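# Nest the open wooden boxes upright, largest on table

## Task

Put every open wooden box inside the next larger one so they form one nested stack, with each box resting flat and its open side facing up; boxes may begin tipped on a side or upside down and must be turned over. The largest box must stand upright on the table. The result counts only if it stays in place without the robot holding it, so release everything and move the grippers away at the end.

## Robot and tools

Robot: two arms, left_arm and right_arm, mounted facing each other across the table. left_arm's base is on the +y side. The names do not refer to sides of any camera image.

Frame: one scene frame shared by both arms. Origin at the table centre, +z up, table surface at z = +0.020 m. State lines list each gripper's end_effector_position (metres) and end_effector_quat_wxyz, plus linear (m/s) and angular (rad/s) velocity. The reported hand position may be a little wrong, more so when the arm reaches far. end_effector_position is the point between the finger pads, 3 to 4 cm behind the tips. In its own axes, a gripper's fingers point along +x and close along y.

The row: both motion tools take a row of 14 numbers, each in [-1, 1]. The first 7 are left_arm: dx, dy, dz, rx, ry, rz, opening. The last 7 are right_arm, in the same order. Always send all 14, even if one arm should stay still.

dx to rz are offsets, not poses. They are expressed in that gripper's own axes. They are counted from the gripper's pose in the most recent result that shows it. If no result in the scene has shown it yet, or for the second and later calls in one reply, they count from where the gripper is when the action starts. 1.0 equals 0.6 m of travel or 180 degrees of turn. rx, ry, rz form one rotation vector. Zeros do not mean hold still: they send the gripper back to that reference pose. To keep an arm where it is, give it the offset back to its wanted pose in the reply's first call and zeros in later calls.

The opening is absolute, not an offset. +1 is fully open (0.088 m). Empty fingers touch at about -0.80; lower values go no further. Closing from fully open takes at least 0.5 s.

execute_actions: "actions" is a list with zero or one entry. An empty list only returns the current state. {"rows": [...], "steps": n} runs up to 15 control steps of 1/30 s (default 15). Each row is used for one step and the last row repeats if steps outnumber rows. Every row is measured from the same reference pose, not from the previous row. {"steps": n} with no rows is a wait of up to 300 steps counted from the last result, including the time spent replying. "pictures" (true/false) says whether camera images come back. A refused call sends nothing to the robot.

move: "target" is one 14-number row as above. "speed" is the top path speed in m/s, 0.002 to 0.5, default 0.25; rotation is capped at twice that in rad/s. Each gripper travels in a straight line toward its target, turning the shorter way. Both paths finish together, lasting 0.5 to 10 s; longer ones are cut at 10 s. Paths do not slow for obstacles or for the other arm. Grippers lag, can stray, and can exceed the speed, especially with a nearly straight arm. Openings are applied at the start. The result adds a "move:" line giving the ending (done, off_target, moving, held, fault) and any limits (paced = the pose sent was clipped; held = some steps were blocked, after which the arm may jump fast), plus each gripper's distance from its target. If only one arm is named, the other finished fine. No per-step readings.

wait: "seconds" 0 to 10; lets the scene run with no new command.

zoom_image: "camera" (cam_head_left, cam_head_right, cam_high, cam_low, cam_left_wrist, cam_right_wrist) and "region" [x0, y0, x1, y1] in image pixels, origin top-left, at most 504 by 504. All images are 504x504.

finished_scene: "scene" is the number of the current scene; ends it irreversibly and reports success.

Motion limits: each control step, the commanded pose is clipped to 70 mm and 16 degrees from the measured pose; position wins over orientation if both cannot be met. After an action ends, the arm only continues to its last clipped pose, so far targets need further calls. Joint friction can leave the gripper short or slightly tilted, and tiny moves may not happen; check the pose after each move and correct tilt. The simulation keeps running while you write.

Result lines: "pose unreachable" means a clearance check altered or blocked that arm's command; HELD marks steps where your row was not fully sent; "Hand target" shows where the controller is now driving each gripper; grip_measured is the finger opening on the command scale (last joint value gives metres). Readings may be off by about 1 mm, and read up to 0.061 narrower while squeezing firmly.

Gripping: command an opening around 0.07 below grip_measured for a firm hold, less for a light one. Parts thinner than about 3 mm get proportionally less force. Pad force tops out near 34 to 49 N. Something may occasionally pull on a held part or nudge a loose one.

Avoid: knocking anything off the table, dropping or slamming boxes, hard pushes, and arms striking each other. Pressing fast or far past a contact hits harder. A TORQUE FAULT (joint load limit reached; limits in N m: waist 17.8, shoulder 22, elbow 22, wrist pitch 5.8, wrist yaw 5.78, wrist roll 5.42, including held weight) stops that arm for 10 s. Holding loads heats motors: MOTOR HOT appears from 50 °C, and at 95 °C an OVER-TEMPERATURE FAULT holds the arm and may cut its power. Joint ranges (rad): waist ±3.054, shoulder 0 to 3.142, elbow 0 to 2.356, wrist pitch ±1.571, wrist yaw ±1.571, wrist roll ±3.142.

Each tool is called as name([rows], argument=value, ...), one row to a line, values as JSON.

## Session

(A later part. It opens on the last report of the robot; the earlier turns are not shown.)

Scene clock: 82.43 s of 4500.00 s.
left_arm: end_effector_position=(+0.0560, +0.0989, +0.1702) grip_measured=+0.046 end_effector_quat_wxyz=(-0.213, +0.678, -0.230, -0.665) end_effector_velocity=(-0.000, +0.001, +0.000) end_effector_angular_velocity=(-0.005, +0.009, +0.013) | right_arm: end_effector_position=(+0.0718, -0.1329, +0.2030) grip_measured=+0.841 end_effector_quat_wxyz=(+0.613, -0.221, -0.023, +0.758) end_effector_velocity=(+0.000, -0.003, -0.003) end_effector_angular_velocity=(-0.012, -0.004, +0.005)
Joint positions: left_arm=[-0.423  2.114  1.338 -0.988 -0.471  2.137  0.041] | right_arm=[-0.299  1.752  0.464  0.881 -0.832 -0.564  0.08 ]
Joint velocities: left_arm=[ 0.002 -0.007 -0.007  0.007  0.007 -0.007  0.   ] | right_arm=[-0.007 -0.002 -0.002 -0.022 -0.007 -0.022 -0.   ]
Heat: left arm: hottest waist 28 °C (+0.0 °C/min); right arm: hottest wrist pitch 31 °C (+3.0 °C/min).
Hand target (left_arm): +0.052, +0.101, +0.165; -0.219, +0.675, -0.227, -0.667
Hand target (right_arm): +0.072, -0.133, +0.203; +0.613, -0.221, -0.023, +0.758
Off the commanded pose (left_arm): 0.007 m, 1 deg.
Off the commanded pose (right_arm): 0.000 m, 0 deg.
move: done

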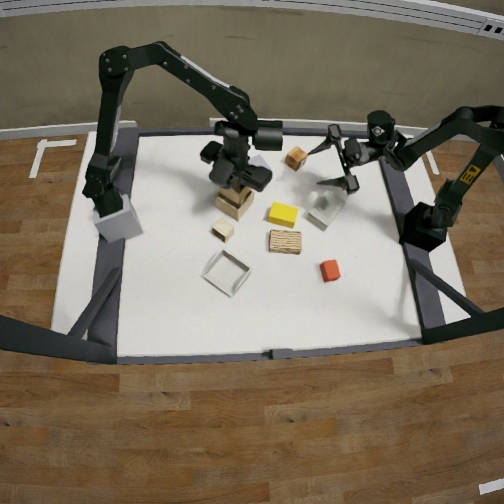

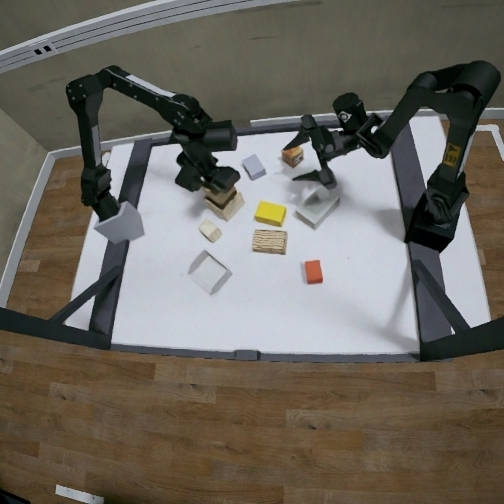

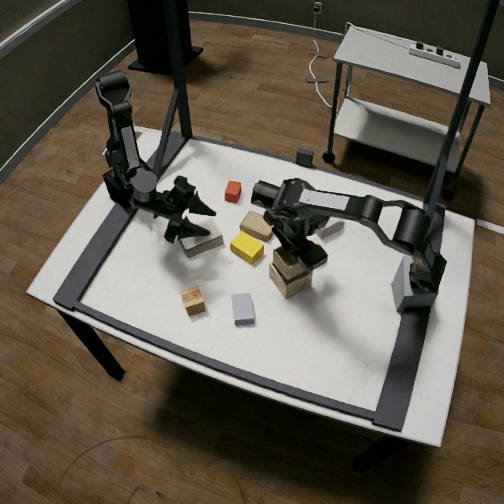

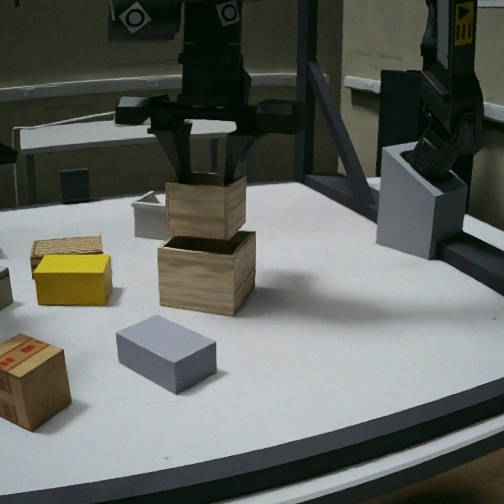

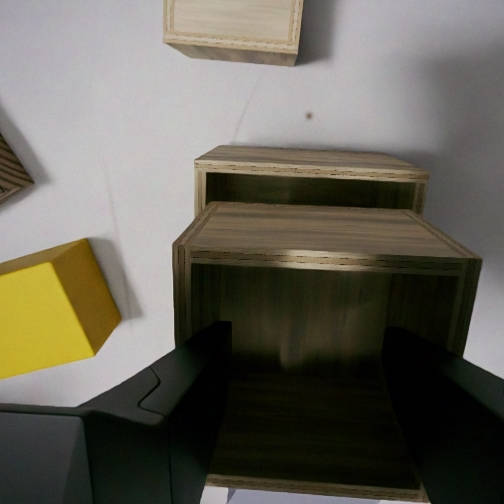

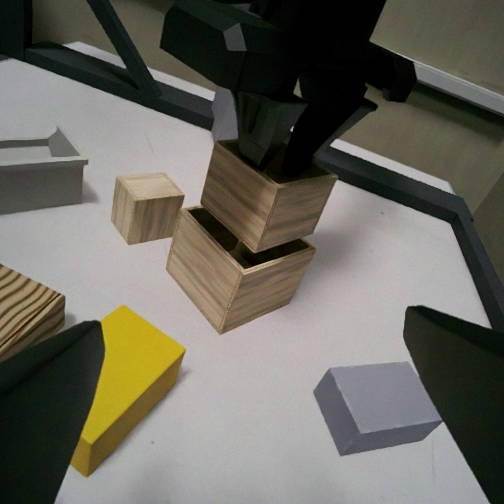

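move(target=[0.04,-0.005,0.013,0.005,-0.012,-0.008,0.15,0,0,0,0,0,0,0.84], speed=0.04)

Scene clock: 85.60 s of 4500.00 s.
left_arm: end_effector_position=(+0.0541, +0.1025, +0.1522) grip_measured=+0.046 end_effector_quat_wxyz=(-0.221, +0.671, -0.224, -0.672) end_effector_velocity=(+0.000, -0.001, +0.003) end_effector_angular_velocity=(-0.006, -0.009, +0.002) | right_arm: end_effector_position=(+0.0718, -0.1329, +0.2030) grip_measured=+0.841 end_effector_quat_wxyz=(+0.613, -0.221, -0.023, +0.758) end_effector_velocity=(-0.000, -0.000, +0.002) end_effector_angular_velocity=(+0.008, -0.009, +0.007)
Joint positions: left_arm=[-0.401  2.139  1.304 -0.945 -0.462  2.153  0.041] | right_arm=[-0.299  1.752  0.464  0.881 -0.832 -0.564  0.08 ]
Joint velocities: left_arm=[-0.007 -0.002  0.007 -0.007 -0.007 -0.007 -0.   ] | right_arm=[-0.002 -0.002 -0.002  0.007 -0.007 -0.007  0.   ]
Heat: left arm: hottest shoulder 29 °C (+1.0 °C/min); right arm: hottest wrist pitch 31 °C (+3.0 °C/min).
Hand target (left_arm): +0.051, +0.105, +0.146; -0.230, +0.666, -0.223, -0.674
Hand target (right_arm): +0.072, -0.133, +0.203; +0.613, -0.221, -0.023, +0.758
Off the commanded pose (left_arm): 0.007 m, 1 deg.
Off the commanded pose (right_arm): 0.000 m, 0 deg.
move: done

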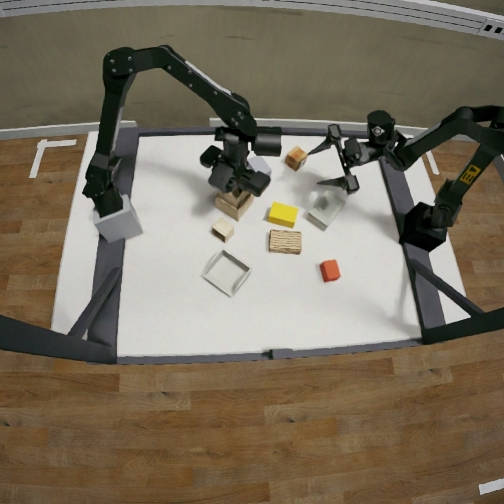

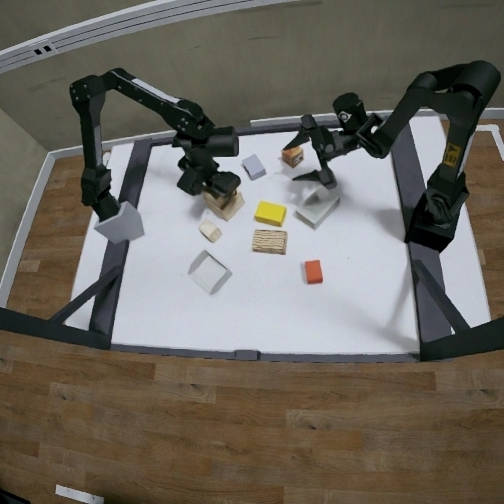

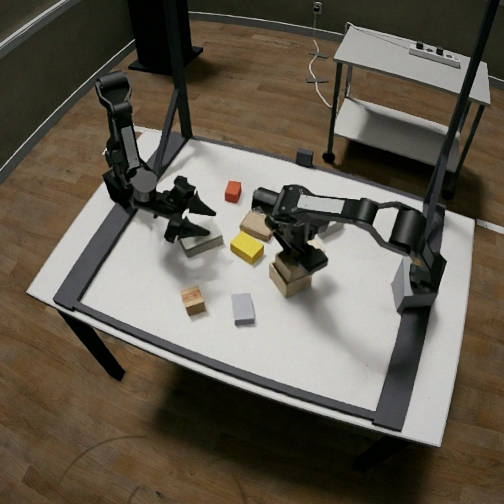

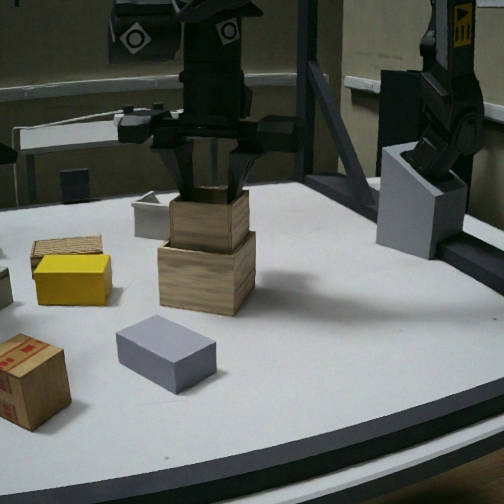

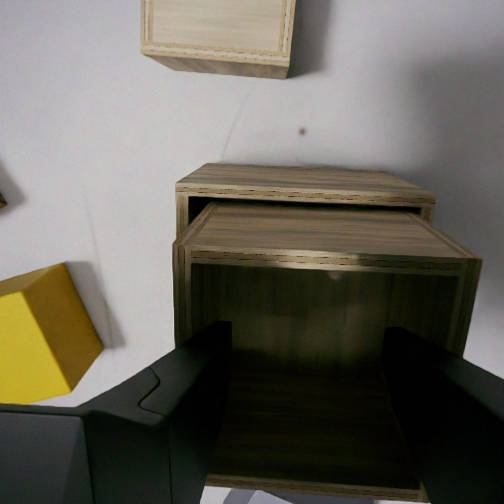

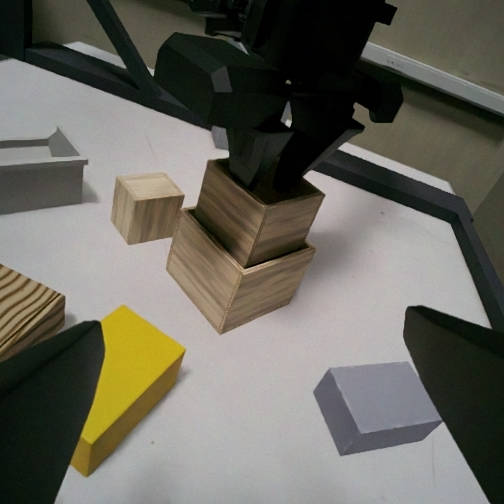

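move(target=[0.102,0,0,0,-0.005,-0.003,0.15,0,0,0,0,0,0,0.84], speed=0.05)

Scene clock: 88.87 s of 4500.00 s.
left_arm: end_effector_position=(+0.0549, +0.0986, +0.0971) grip_measured=+0.046 end_effector_quat_wxyz=(-0.216, +0.668, -0.221, -0.677) end_effector_velocity=(+0.001, -0.004, +0.001) end_effector_angular_velocity=(-0.021, -0.008, +0.001) | right_arm: end_effector_position=(+0.0718, -0.1329, +0.2030) grip_measured=+0.841 end_effector_quat_wxyz=(+0.613, -0.221, -0.023, +0.758) end_effector_velocity=(-0.003, -0.001, -0.001) end_effector_angular_velocity=(-0.008, +0.011, +0.019)
Joint positions: left_arm=[-0.324  2.228  1.221 -0.735 -0.464  2.226  0.041] | right_arm=[-0.299  1.752  0.464  0.881 -0.832 -0.564  0.08 ]
Joint velocities: left_arm=[-0.002 -0.002 -0.002  0.022 -0.007  0.007 -0.   ] | right_arm=[-0.002 -0.002  0.002 -0.022 -0.022 -0.007 -0.   ]
Heat: left arm: hottest shoulder 29 °C (+1.0 °C/min); right arm: hottest wrist pitch 31 °C (+3.0 °C/min).
Hand target (left_arm): +0.053, +0.102, +0.091; -0.226, +0.666, -0.219, -0.676
Hand target (right_arm): +0.072, -0.133, +0.203; +0.613, -0.221, -0.023, +0.758
Off the commanded pose (left_arm): 0.007 m, 1 deg.
Off the commanded pose (right_arm): 0.000 m, 0 deg.
move: done

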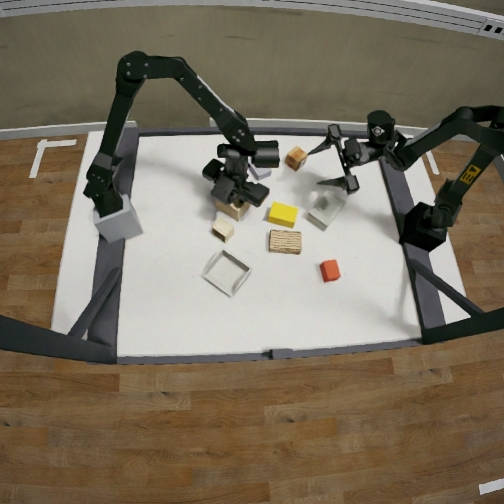

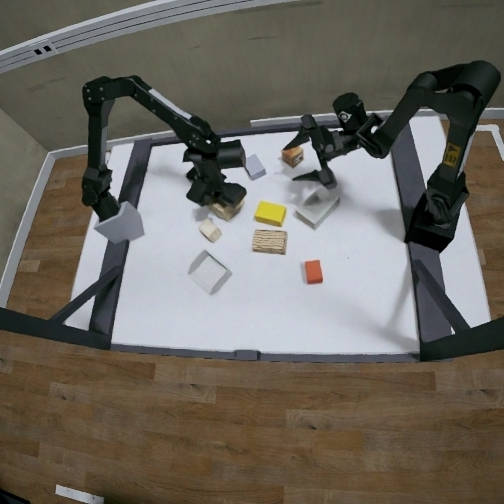

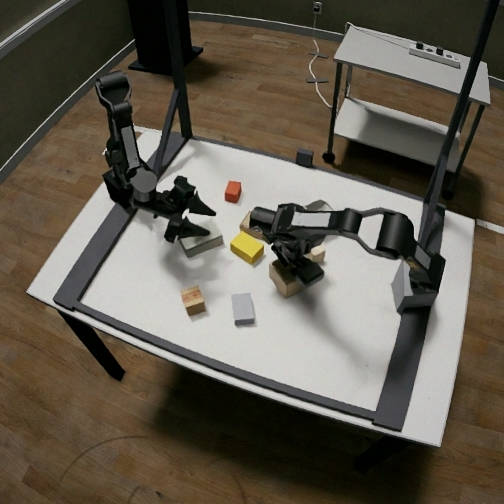

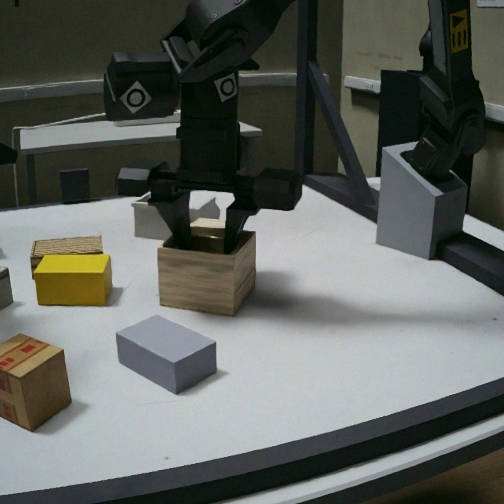

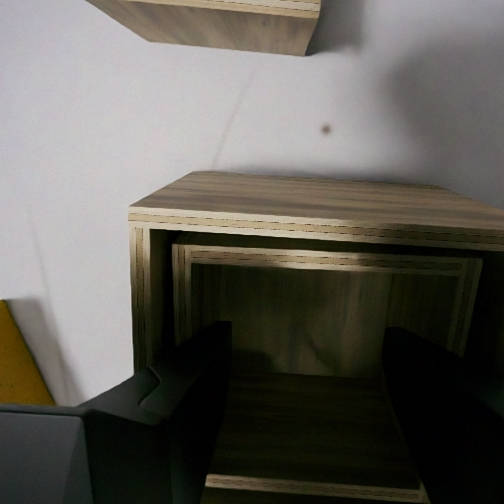

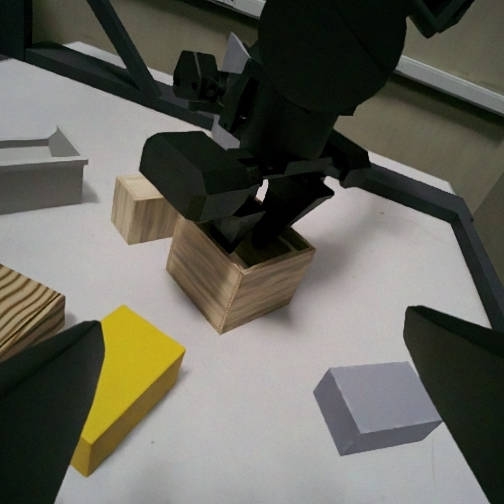

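move(target=[0.004,0,0,0,0,0,-0.5,0,0,0,0,0,0,0.84], speed=0.05)

move(target=[-0.1,0,0,0,0,0,-0.5,0,0,0,0,0,0,0.84])

move(target=[0,0.04,0.2,-0.97,0,0,-0.5,0,0,0,0,0,0,0.84], speed=0.5)

Scene clock: 94.90 s of 4500.00 s.
left_arm: end_effector_position=(+0.0549, +0.0973, +0.0971) grip_measured=-0.497 end_effector_quat_wxyz=(-0.213, +0.669, -0.222, -0.677) end_effector_velocity=(+0.000, +0.002, +0.001) end_effector_angular_velocity=(+0.006, -0.007, +0.017) | right_arm: end_effector_position=(+0.0718, -0.1329, +0.2030) grip_measured=+0.841 end_effector_quat_wxyz=(+0.613, -0.221, -0.023, +0.758) end_effector_velocity=(-0.003, -0.001, -0.001) end_effector_angular_velocity=(-0.003, +0.000, +0.011)
Joint positions: left_arm=[-0.324  2.228  1.221 -0.729 -0.464  2.226  0.015] | right_arm=[-0.299  1.752  0.464  0.881 -0.832 -0.564  0.08 ]
Joint velocities: left_arm=[-0.002 -0.002 -0.002 -0.007 -0.007 -0.022 -0.   ] | right_arm=[ 0.002 -0.002 -0.002 -0.007 -0.007 -0.007 -0.   ]
Heat: left arm: hottest shoulder 29 °C (+1.0 °C/min); right arm: hottest wrist pitch 31 °C (+2.0 °C/min).
Hand target (left_arm): +0.055, +0.099, +0.095; -0.216, +0.668, -0.221, -0.677
Hand target (right_arm): +0.072, -0.133, +0.203; +0.613, -0.221, -0.023, +0.758
Off the commanded pose (left_arm): 0.003 m, 0 deg.
Off the commanded pose (right_arm): 0.000 m, 0 deg.
After step 90, 2.33 s passed at rest.
move: done

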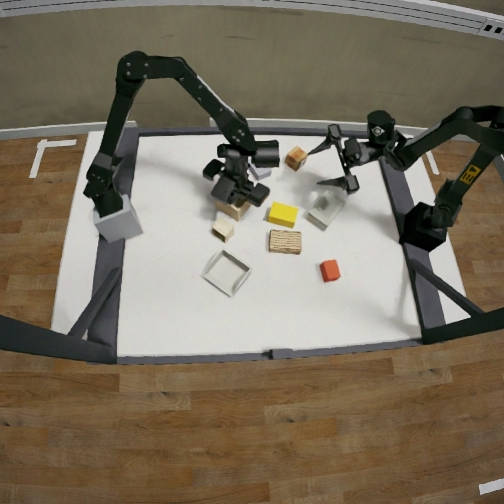

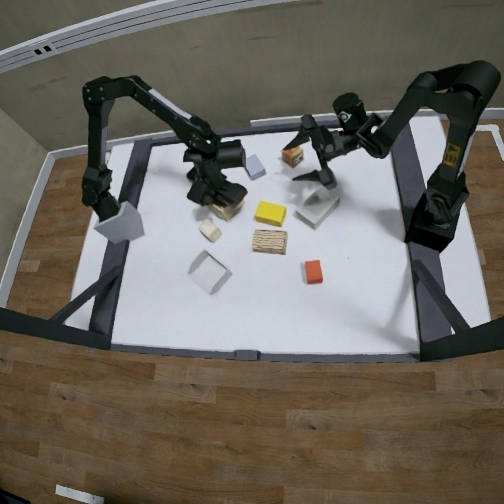

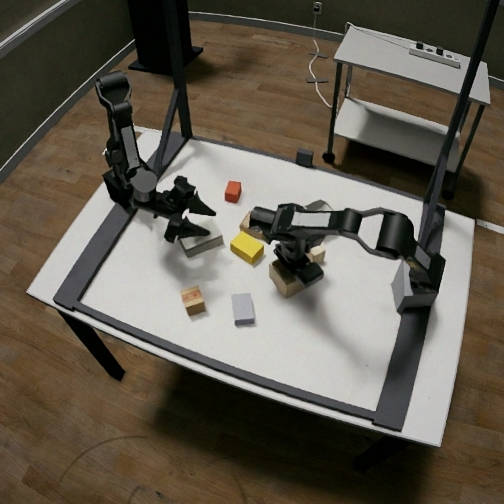

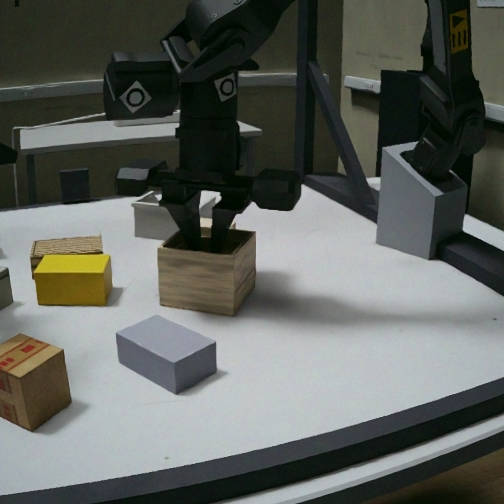

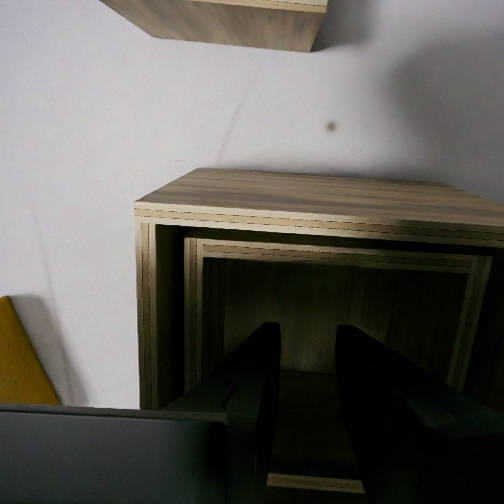

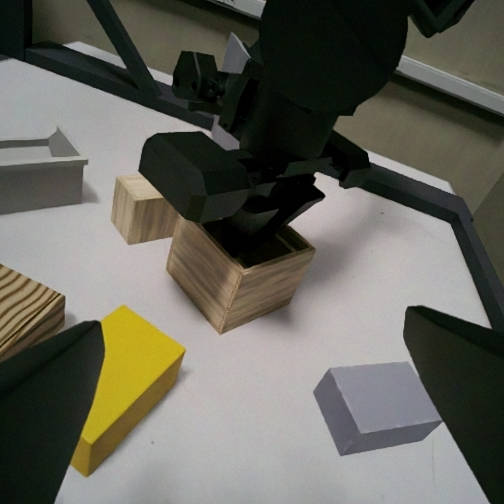

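Scene clock: 95.73 s of 4500.00 s.
left_arm: end_effector_position=(+0.0558, +0.1001, +0.1527) grip_measured=-0.497 end_effector_quat_wxyz=(-0.220, +0.669, -0.221, -0.675) end_effector_velocity=(-0.001, +0.005, +0.001) end_effector_angular_velocity=(+0.016, -0.010, -0.009) | right_arm: end_effector_position=(+0.0718, -0.1329, +0.2030) grip_measured=+0.841 end_effector_quat_wxyz=(+0.613, -0.221, -0.023, +0.758) end_effector_velocity=(-0.003, -0.002, -0.001) end_effector_angular_velocity=(-0.003, +0.000, +0.011)
Joint positions: left_arm=[-0.395  2.148  1.323 -0.958 -0.457  2.152  0.015] | right_arm=[-0.299  1.752  0.464  0.881 -0.832 -0.564  0.08 ]
Joint velocities: left_arm=[-0.007 -0.002 -0.002 -0.022 -0.007 -0.007 -0.   ] | right_arm=[ 0.002 -0.007 -0.007 -0.007 -0.007 -0.007 -0.   ]
Heat: left arm: hottest shoulder 29 °C (+1.0 °C/min); right arm: hottest wrist pitch 31 °C (+2.0 °C/min).
Hand target (left_arm): +0.057, +0.098, +0.157; -0.213, +0.669, -0.222, -0.676
Hand target (right_arm): +0.072, -0.133, +0.203; +0.613, -0.221, -0.023, +0.758
Off the commanded pose (left_arm): 0.005 m, 1 deg.
Off the commanded pose (right_arm): 0.000 m, 0 deg.
move: done

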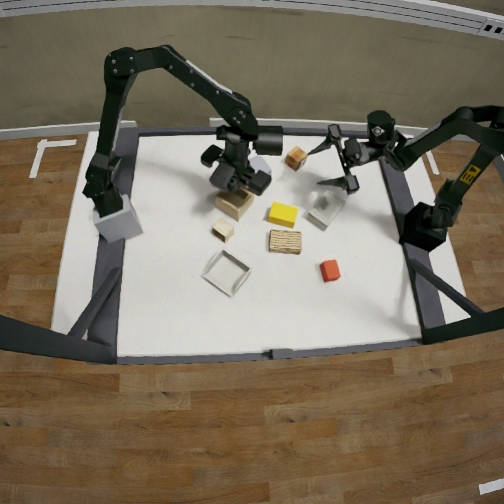

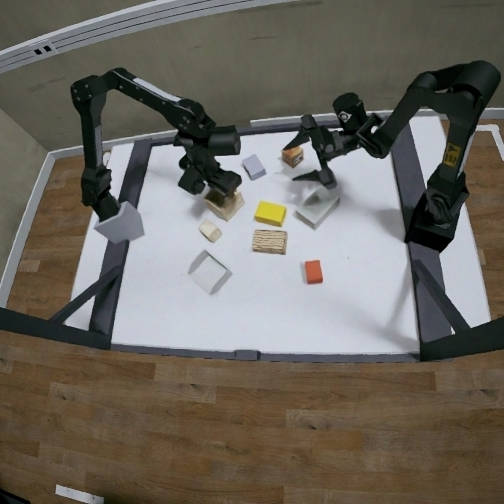

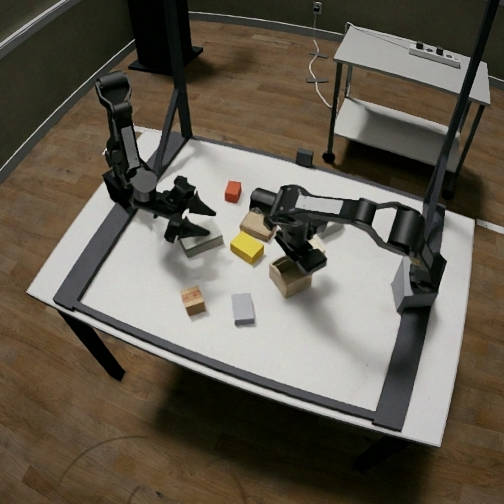

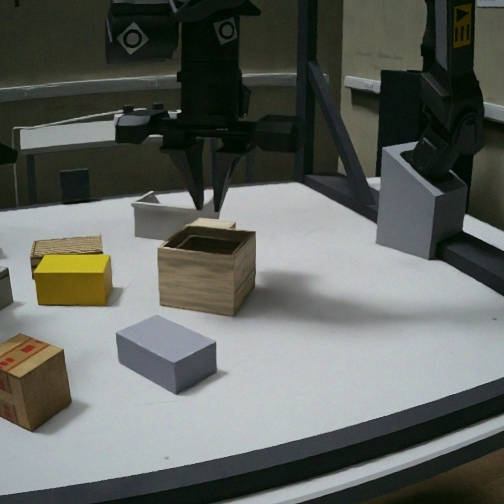

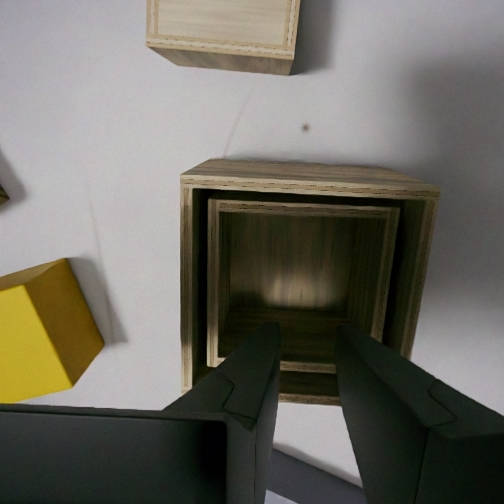

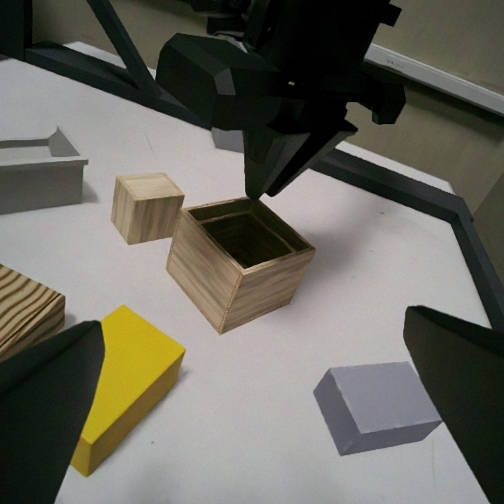

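Scene clock: 99.33 s of 4500.00 s.
left_arm: end_effector_position=(-0.0521, +0.1462, +0.1598) grip_measured=-0.497 end_effector_quat_wxyz=(+0.662, +0.242, +0.661, -0.259) end_effector_velocity=(+0.001, +0.002, +0.000) end_effector_angular_velocity=(+0.003, -0.009, +0.017) | right_arm: end_effector_position=(+0.0718, -0.1329, +0.2030) grip_measured=+0.841 end_effector_quat_wxyz=(+0.613, -0.221, -0.023, +0.758) end_effector_velocity=(-0.001, -0.002, -0.003) end_effector_angular_velocity=(-0.012, -0.004, +0.009)
Joint positions: left_arm=[-0.715  2.148  1.145 -0.892 -0.378 -1.227  0.015] | right_arm=[-0.299  1.752  0.464  0.881 -0.832 -0.564  0.08 ]
Joint velocities: left_arm=[-0.002 -0.002 -0.002 -0.007 -0.007 -0.022  0.   ] | right_arm=[-0.002 -0.002 -0.002 -0.022 -0.007 -0.022 -0.   ]
Heat: left arm: hottest shoulder 30 °C (+2.0 °C/min); right arm: hottest wrist pitch 31 °C (+2.0 °C/min).
Hand target (left_arm): -0.054, +0.150, +0.154; +0.660, +0.250, +0.661, -0.253
Hand target (right_arm): +0.072, -0.133, +0.203; +0.613, -0.221, -0.023, +0.758
Off the commanded pose (left_arm): 0.009 m, 1 deg.
Off the commanded pose (right_arm): 0.000 m, 0 deg.
move: off_target (left_arm)

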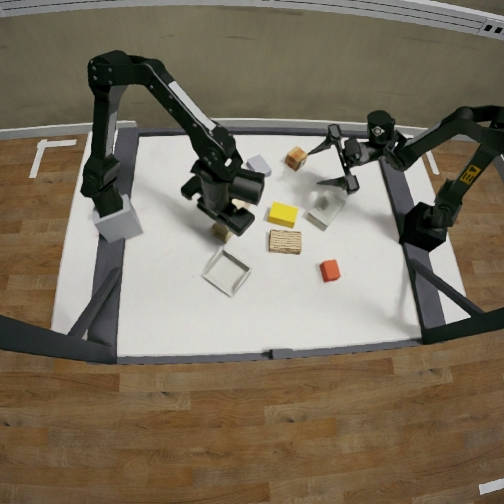

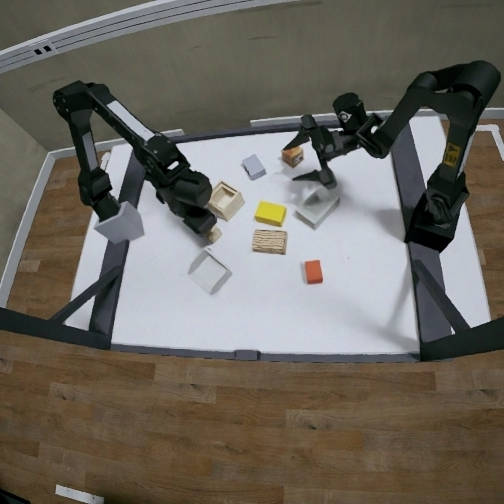

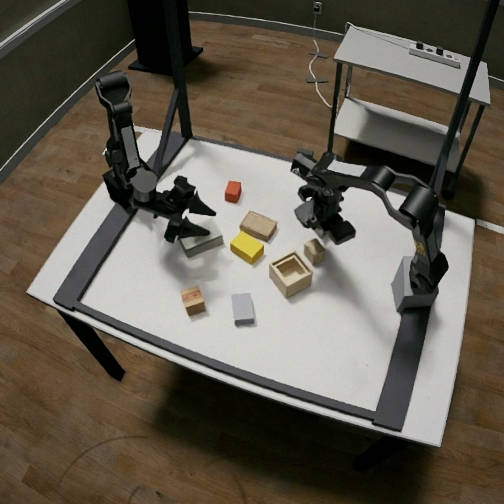

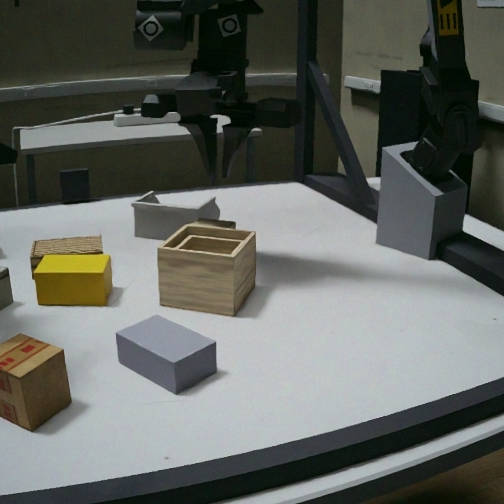

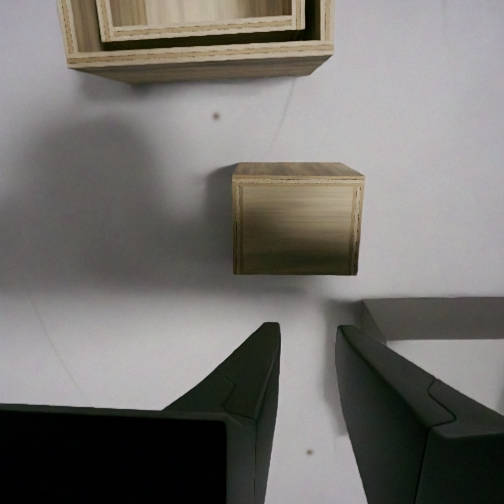

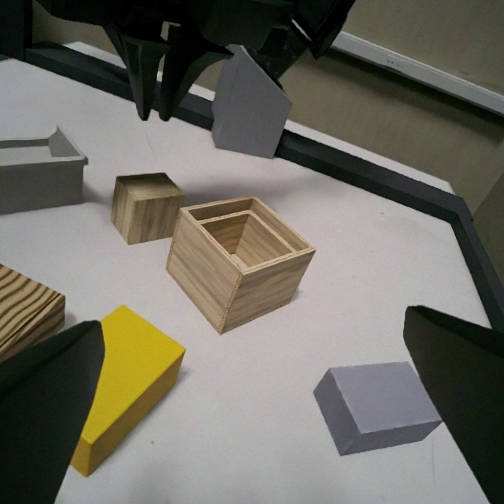

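move(target=[0.128,0,-0.075,-0.016,-0.275,0.012,-0.55,0,0,0,0,0,0,0.84])

Scene clock: 106.73 s of 4500.00 s.
left_arm: end_effector_position=(-0.0856, +0.1718, +0.0869) grip_measured=-0.547 end_effector_quat_wxyz=(+0.888, +0.105, +0.326, -0.306) end_effector_velocity=(+0.001, -0.001, +0.003) end_effector_angular_velocity=(-0.018, -0.017, +0.005) | right_arm: end_effector_position=(+0.0718, -0.1329, +0.2030) grip_measured=+0.841 end_effector_quat_wxyz=(+0.613, -0.221, -0.023, +0.758) end_effector_velocity=(-0.003, -0.001, +0.004) end_effector_angular_velocity=(+0.017, -0.021, +0.026)
Joint positions: left_arm=[-1.106  2.593  0.945 -0.54  -1.084 -1.787  0.012] | right_arm=[-0.299  1.752  0.464  0.881 -0.832 -0.564  0.08 ]
Joint velocities: left_arm=[-0.002  0.002  0.007 -0.022 -0.022 -0.022 -0.   ] | right_arm=[-0.002 -0.007 -0.002  0.007 -0.022 -0.022 -0.   ]
Heat: left arm: hottest shoulder 30 °C (+2.0 °C/min); right arm: hottest wrist pitch 32 °C (+3.0 °C/min).
Hand target (left_arm): -0.086, +0.172, +0.084; +0.889, +0.107, +0.322, -0.307
Hand target (right_arm): +0.072, -0.133, +0.203; +0.613, -0.221, -0.023, +0.758
Off the commanded pose (left_arm): 0.005 m, 0 deg.
Off the commanded pose (right_arm): 0.000 m, 0 deg.
After step 90, 2.23 s passed at rest.
move: done

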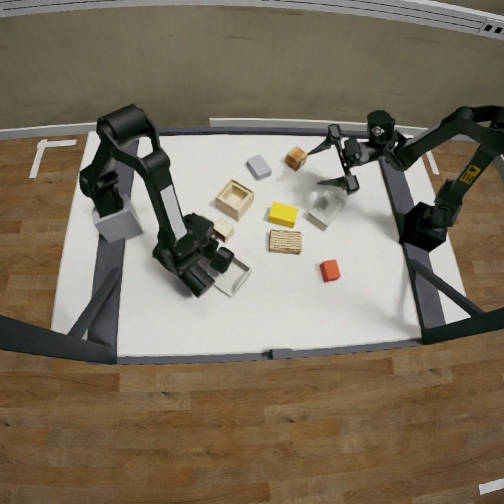

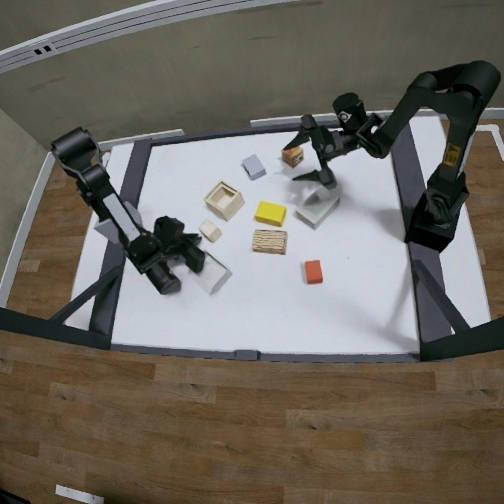

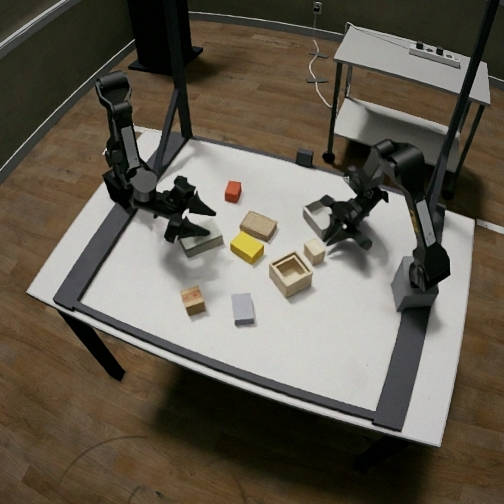

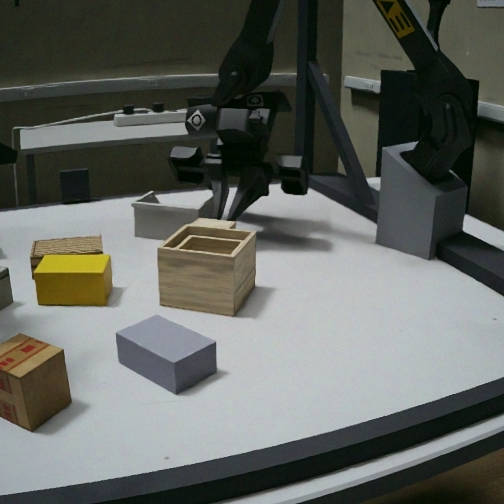

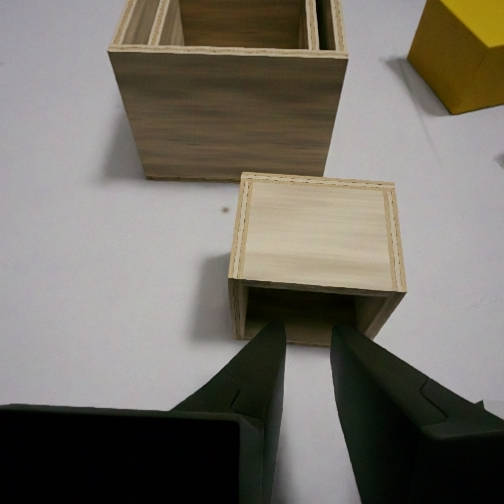

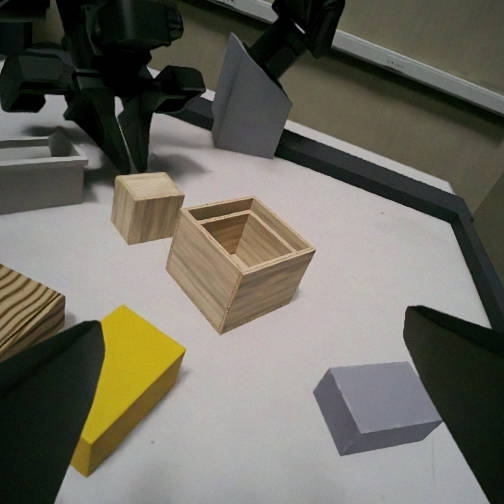

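move(target=[0.055,-0.005,-0.008,0,0,0,-0.55,0,0,0,0,0,0,0.84], speed=0.04)

Scene clock: 109.23 s of 4500.00 s.
left_arm: end_effector_position=(-0.0760, +0.1490, +0.0739) grip_measured=-0.547 end_effector_quat_wxyz=(+0.888, +0.082, +0.328, -0.312) end_effector_velocity=(+0.002, +0.002, +0.000) end_effector_angular_velocity=(+0.009, -0.019, -0.016) | right_arm: end_effector_position=(+0.0718, -0.1329, +0.2030) grip_measured=+0.841 end_effector_quat_wxyz=(+0.613, -0.221, -0.023, +0.758) end_effector_velocity=(+0.001, +0.001, +0.000) end_effector_angular_velocity=(+0.001, -0.003, +0.006)
Joint positions: left_arm=[-1.01   2.603  0.905 -0.264 -1.146 -1.585  0.012] | right_arm=[-0.299  1.752  0.464  0.881 -0.832 -0.564  0.08 ]
Joint velocities: left_arm=[-0.002 -0.002 -0.012  0.007 -0.007  0.022 -0.   ] | right_arm=[-0.002  0.002  0.007 -0.007 -0.007 -0.007 -0.   ]
Heat: left arm: hottest shoulder 30 °C (+2.0 °C/min); right arm: hottest wrist pitch 32 °C (+2.0 °C/min).
Hand target (left_arm): -0.071, +0.156, +0.062; +0.888, +0.106, +0.327, -0.306
Hand target (right_arm): +0.072, -0.133, +0.203; +0.613, -0.221, -0.023, +0.758
Off the commanded pose (left_arm): 0.015 m, 3 deg.
Off the commanded pose (right_arm): 0.000 m, 0 deg.
move: off_target (left_arm)

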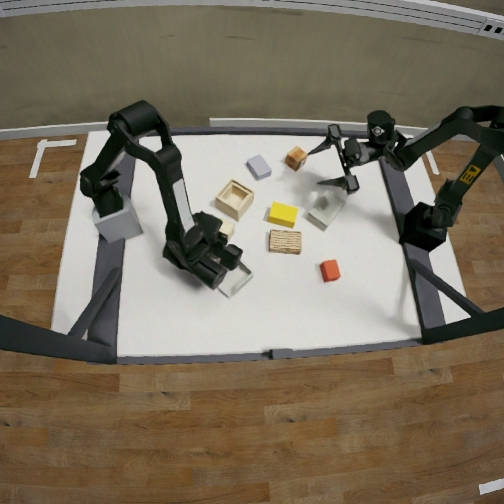

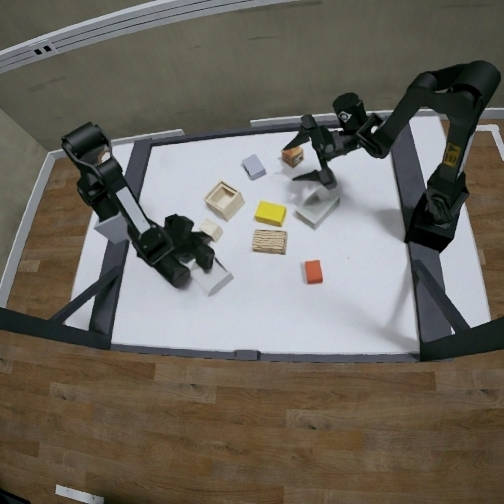

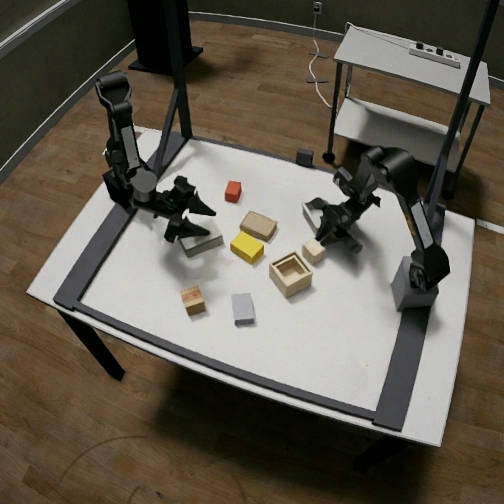

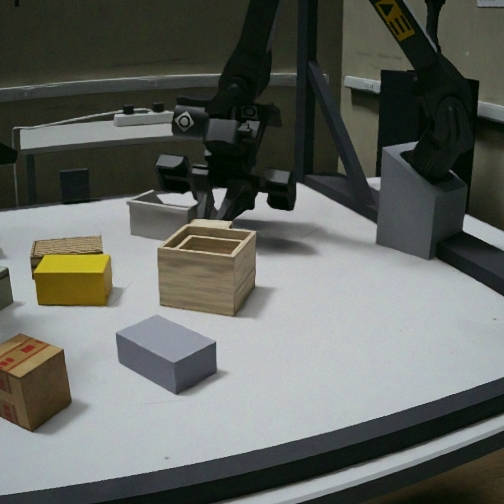

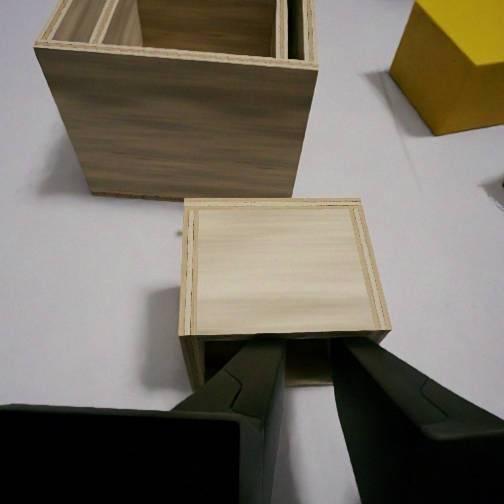

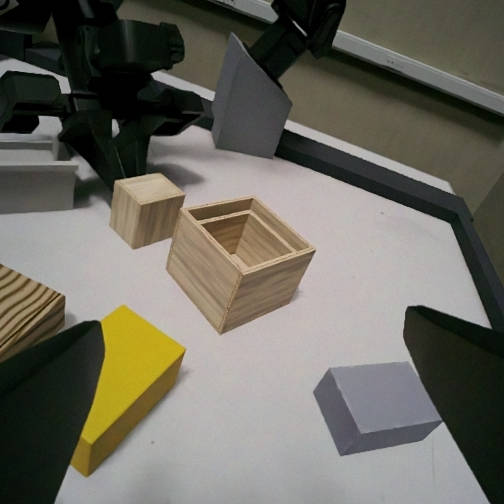

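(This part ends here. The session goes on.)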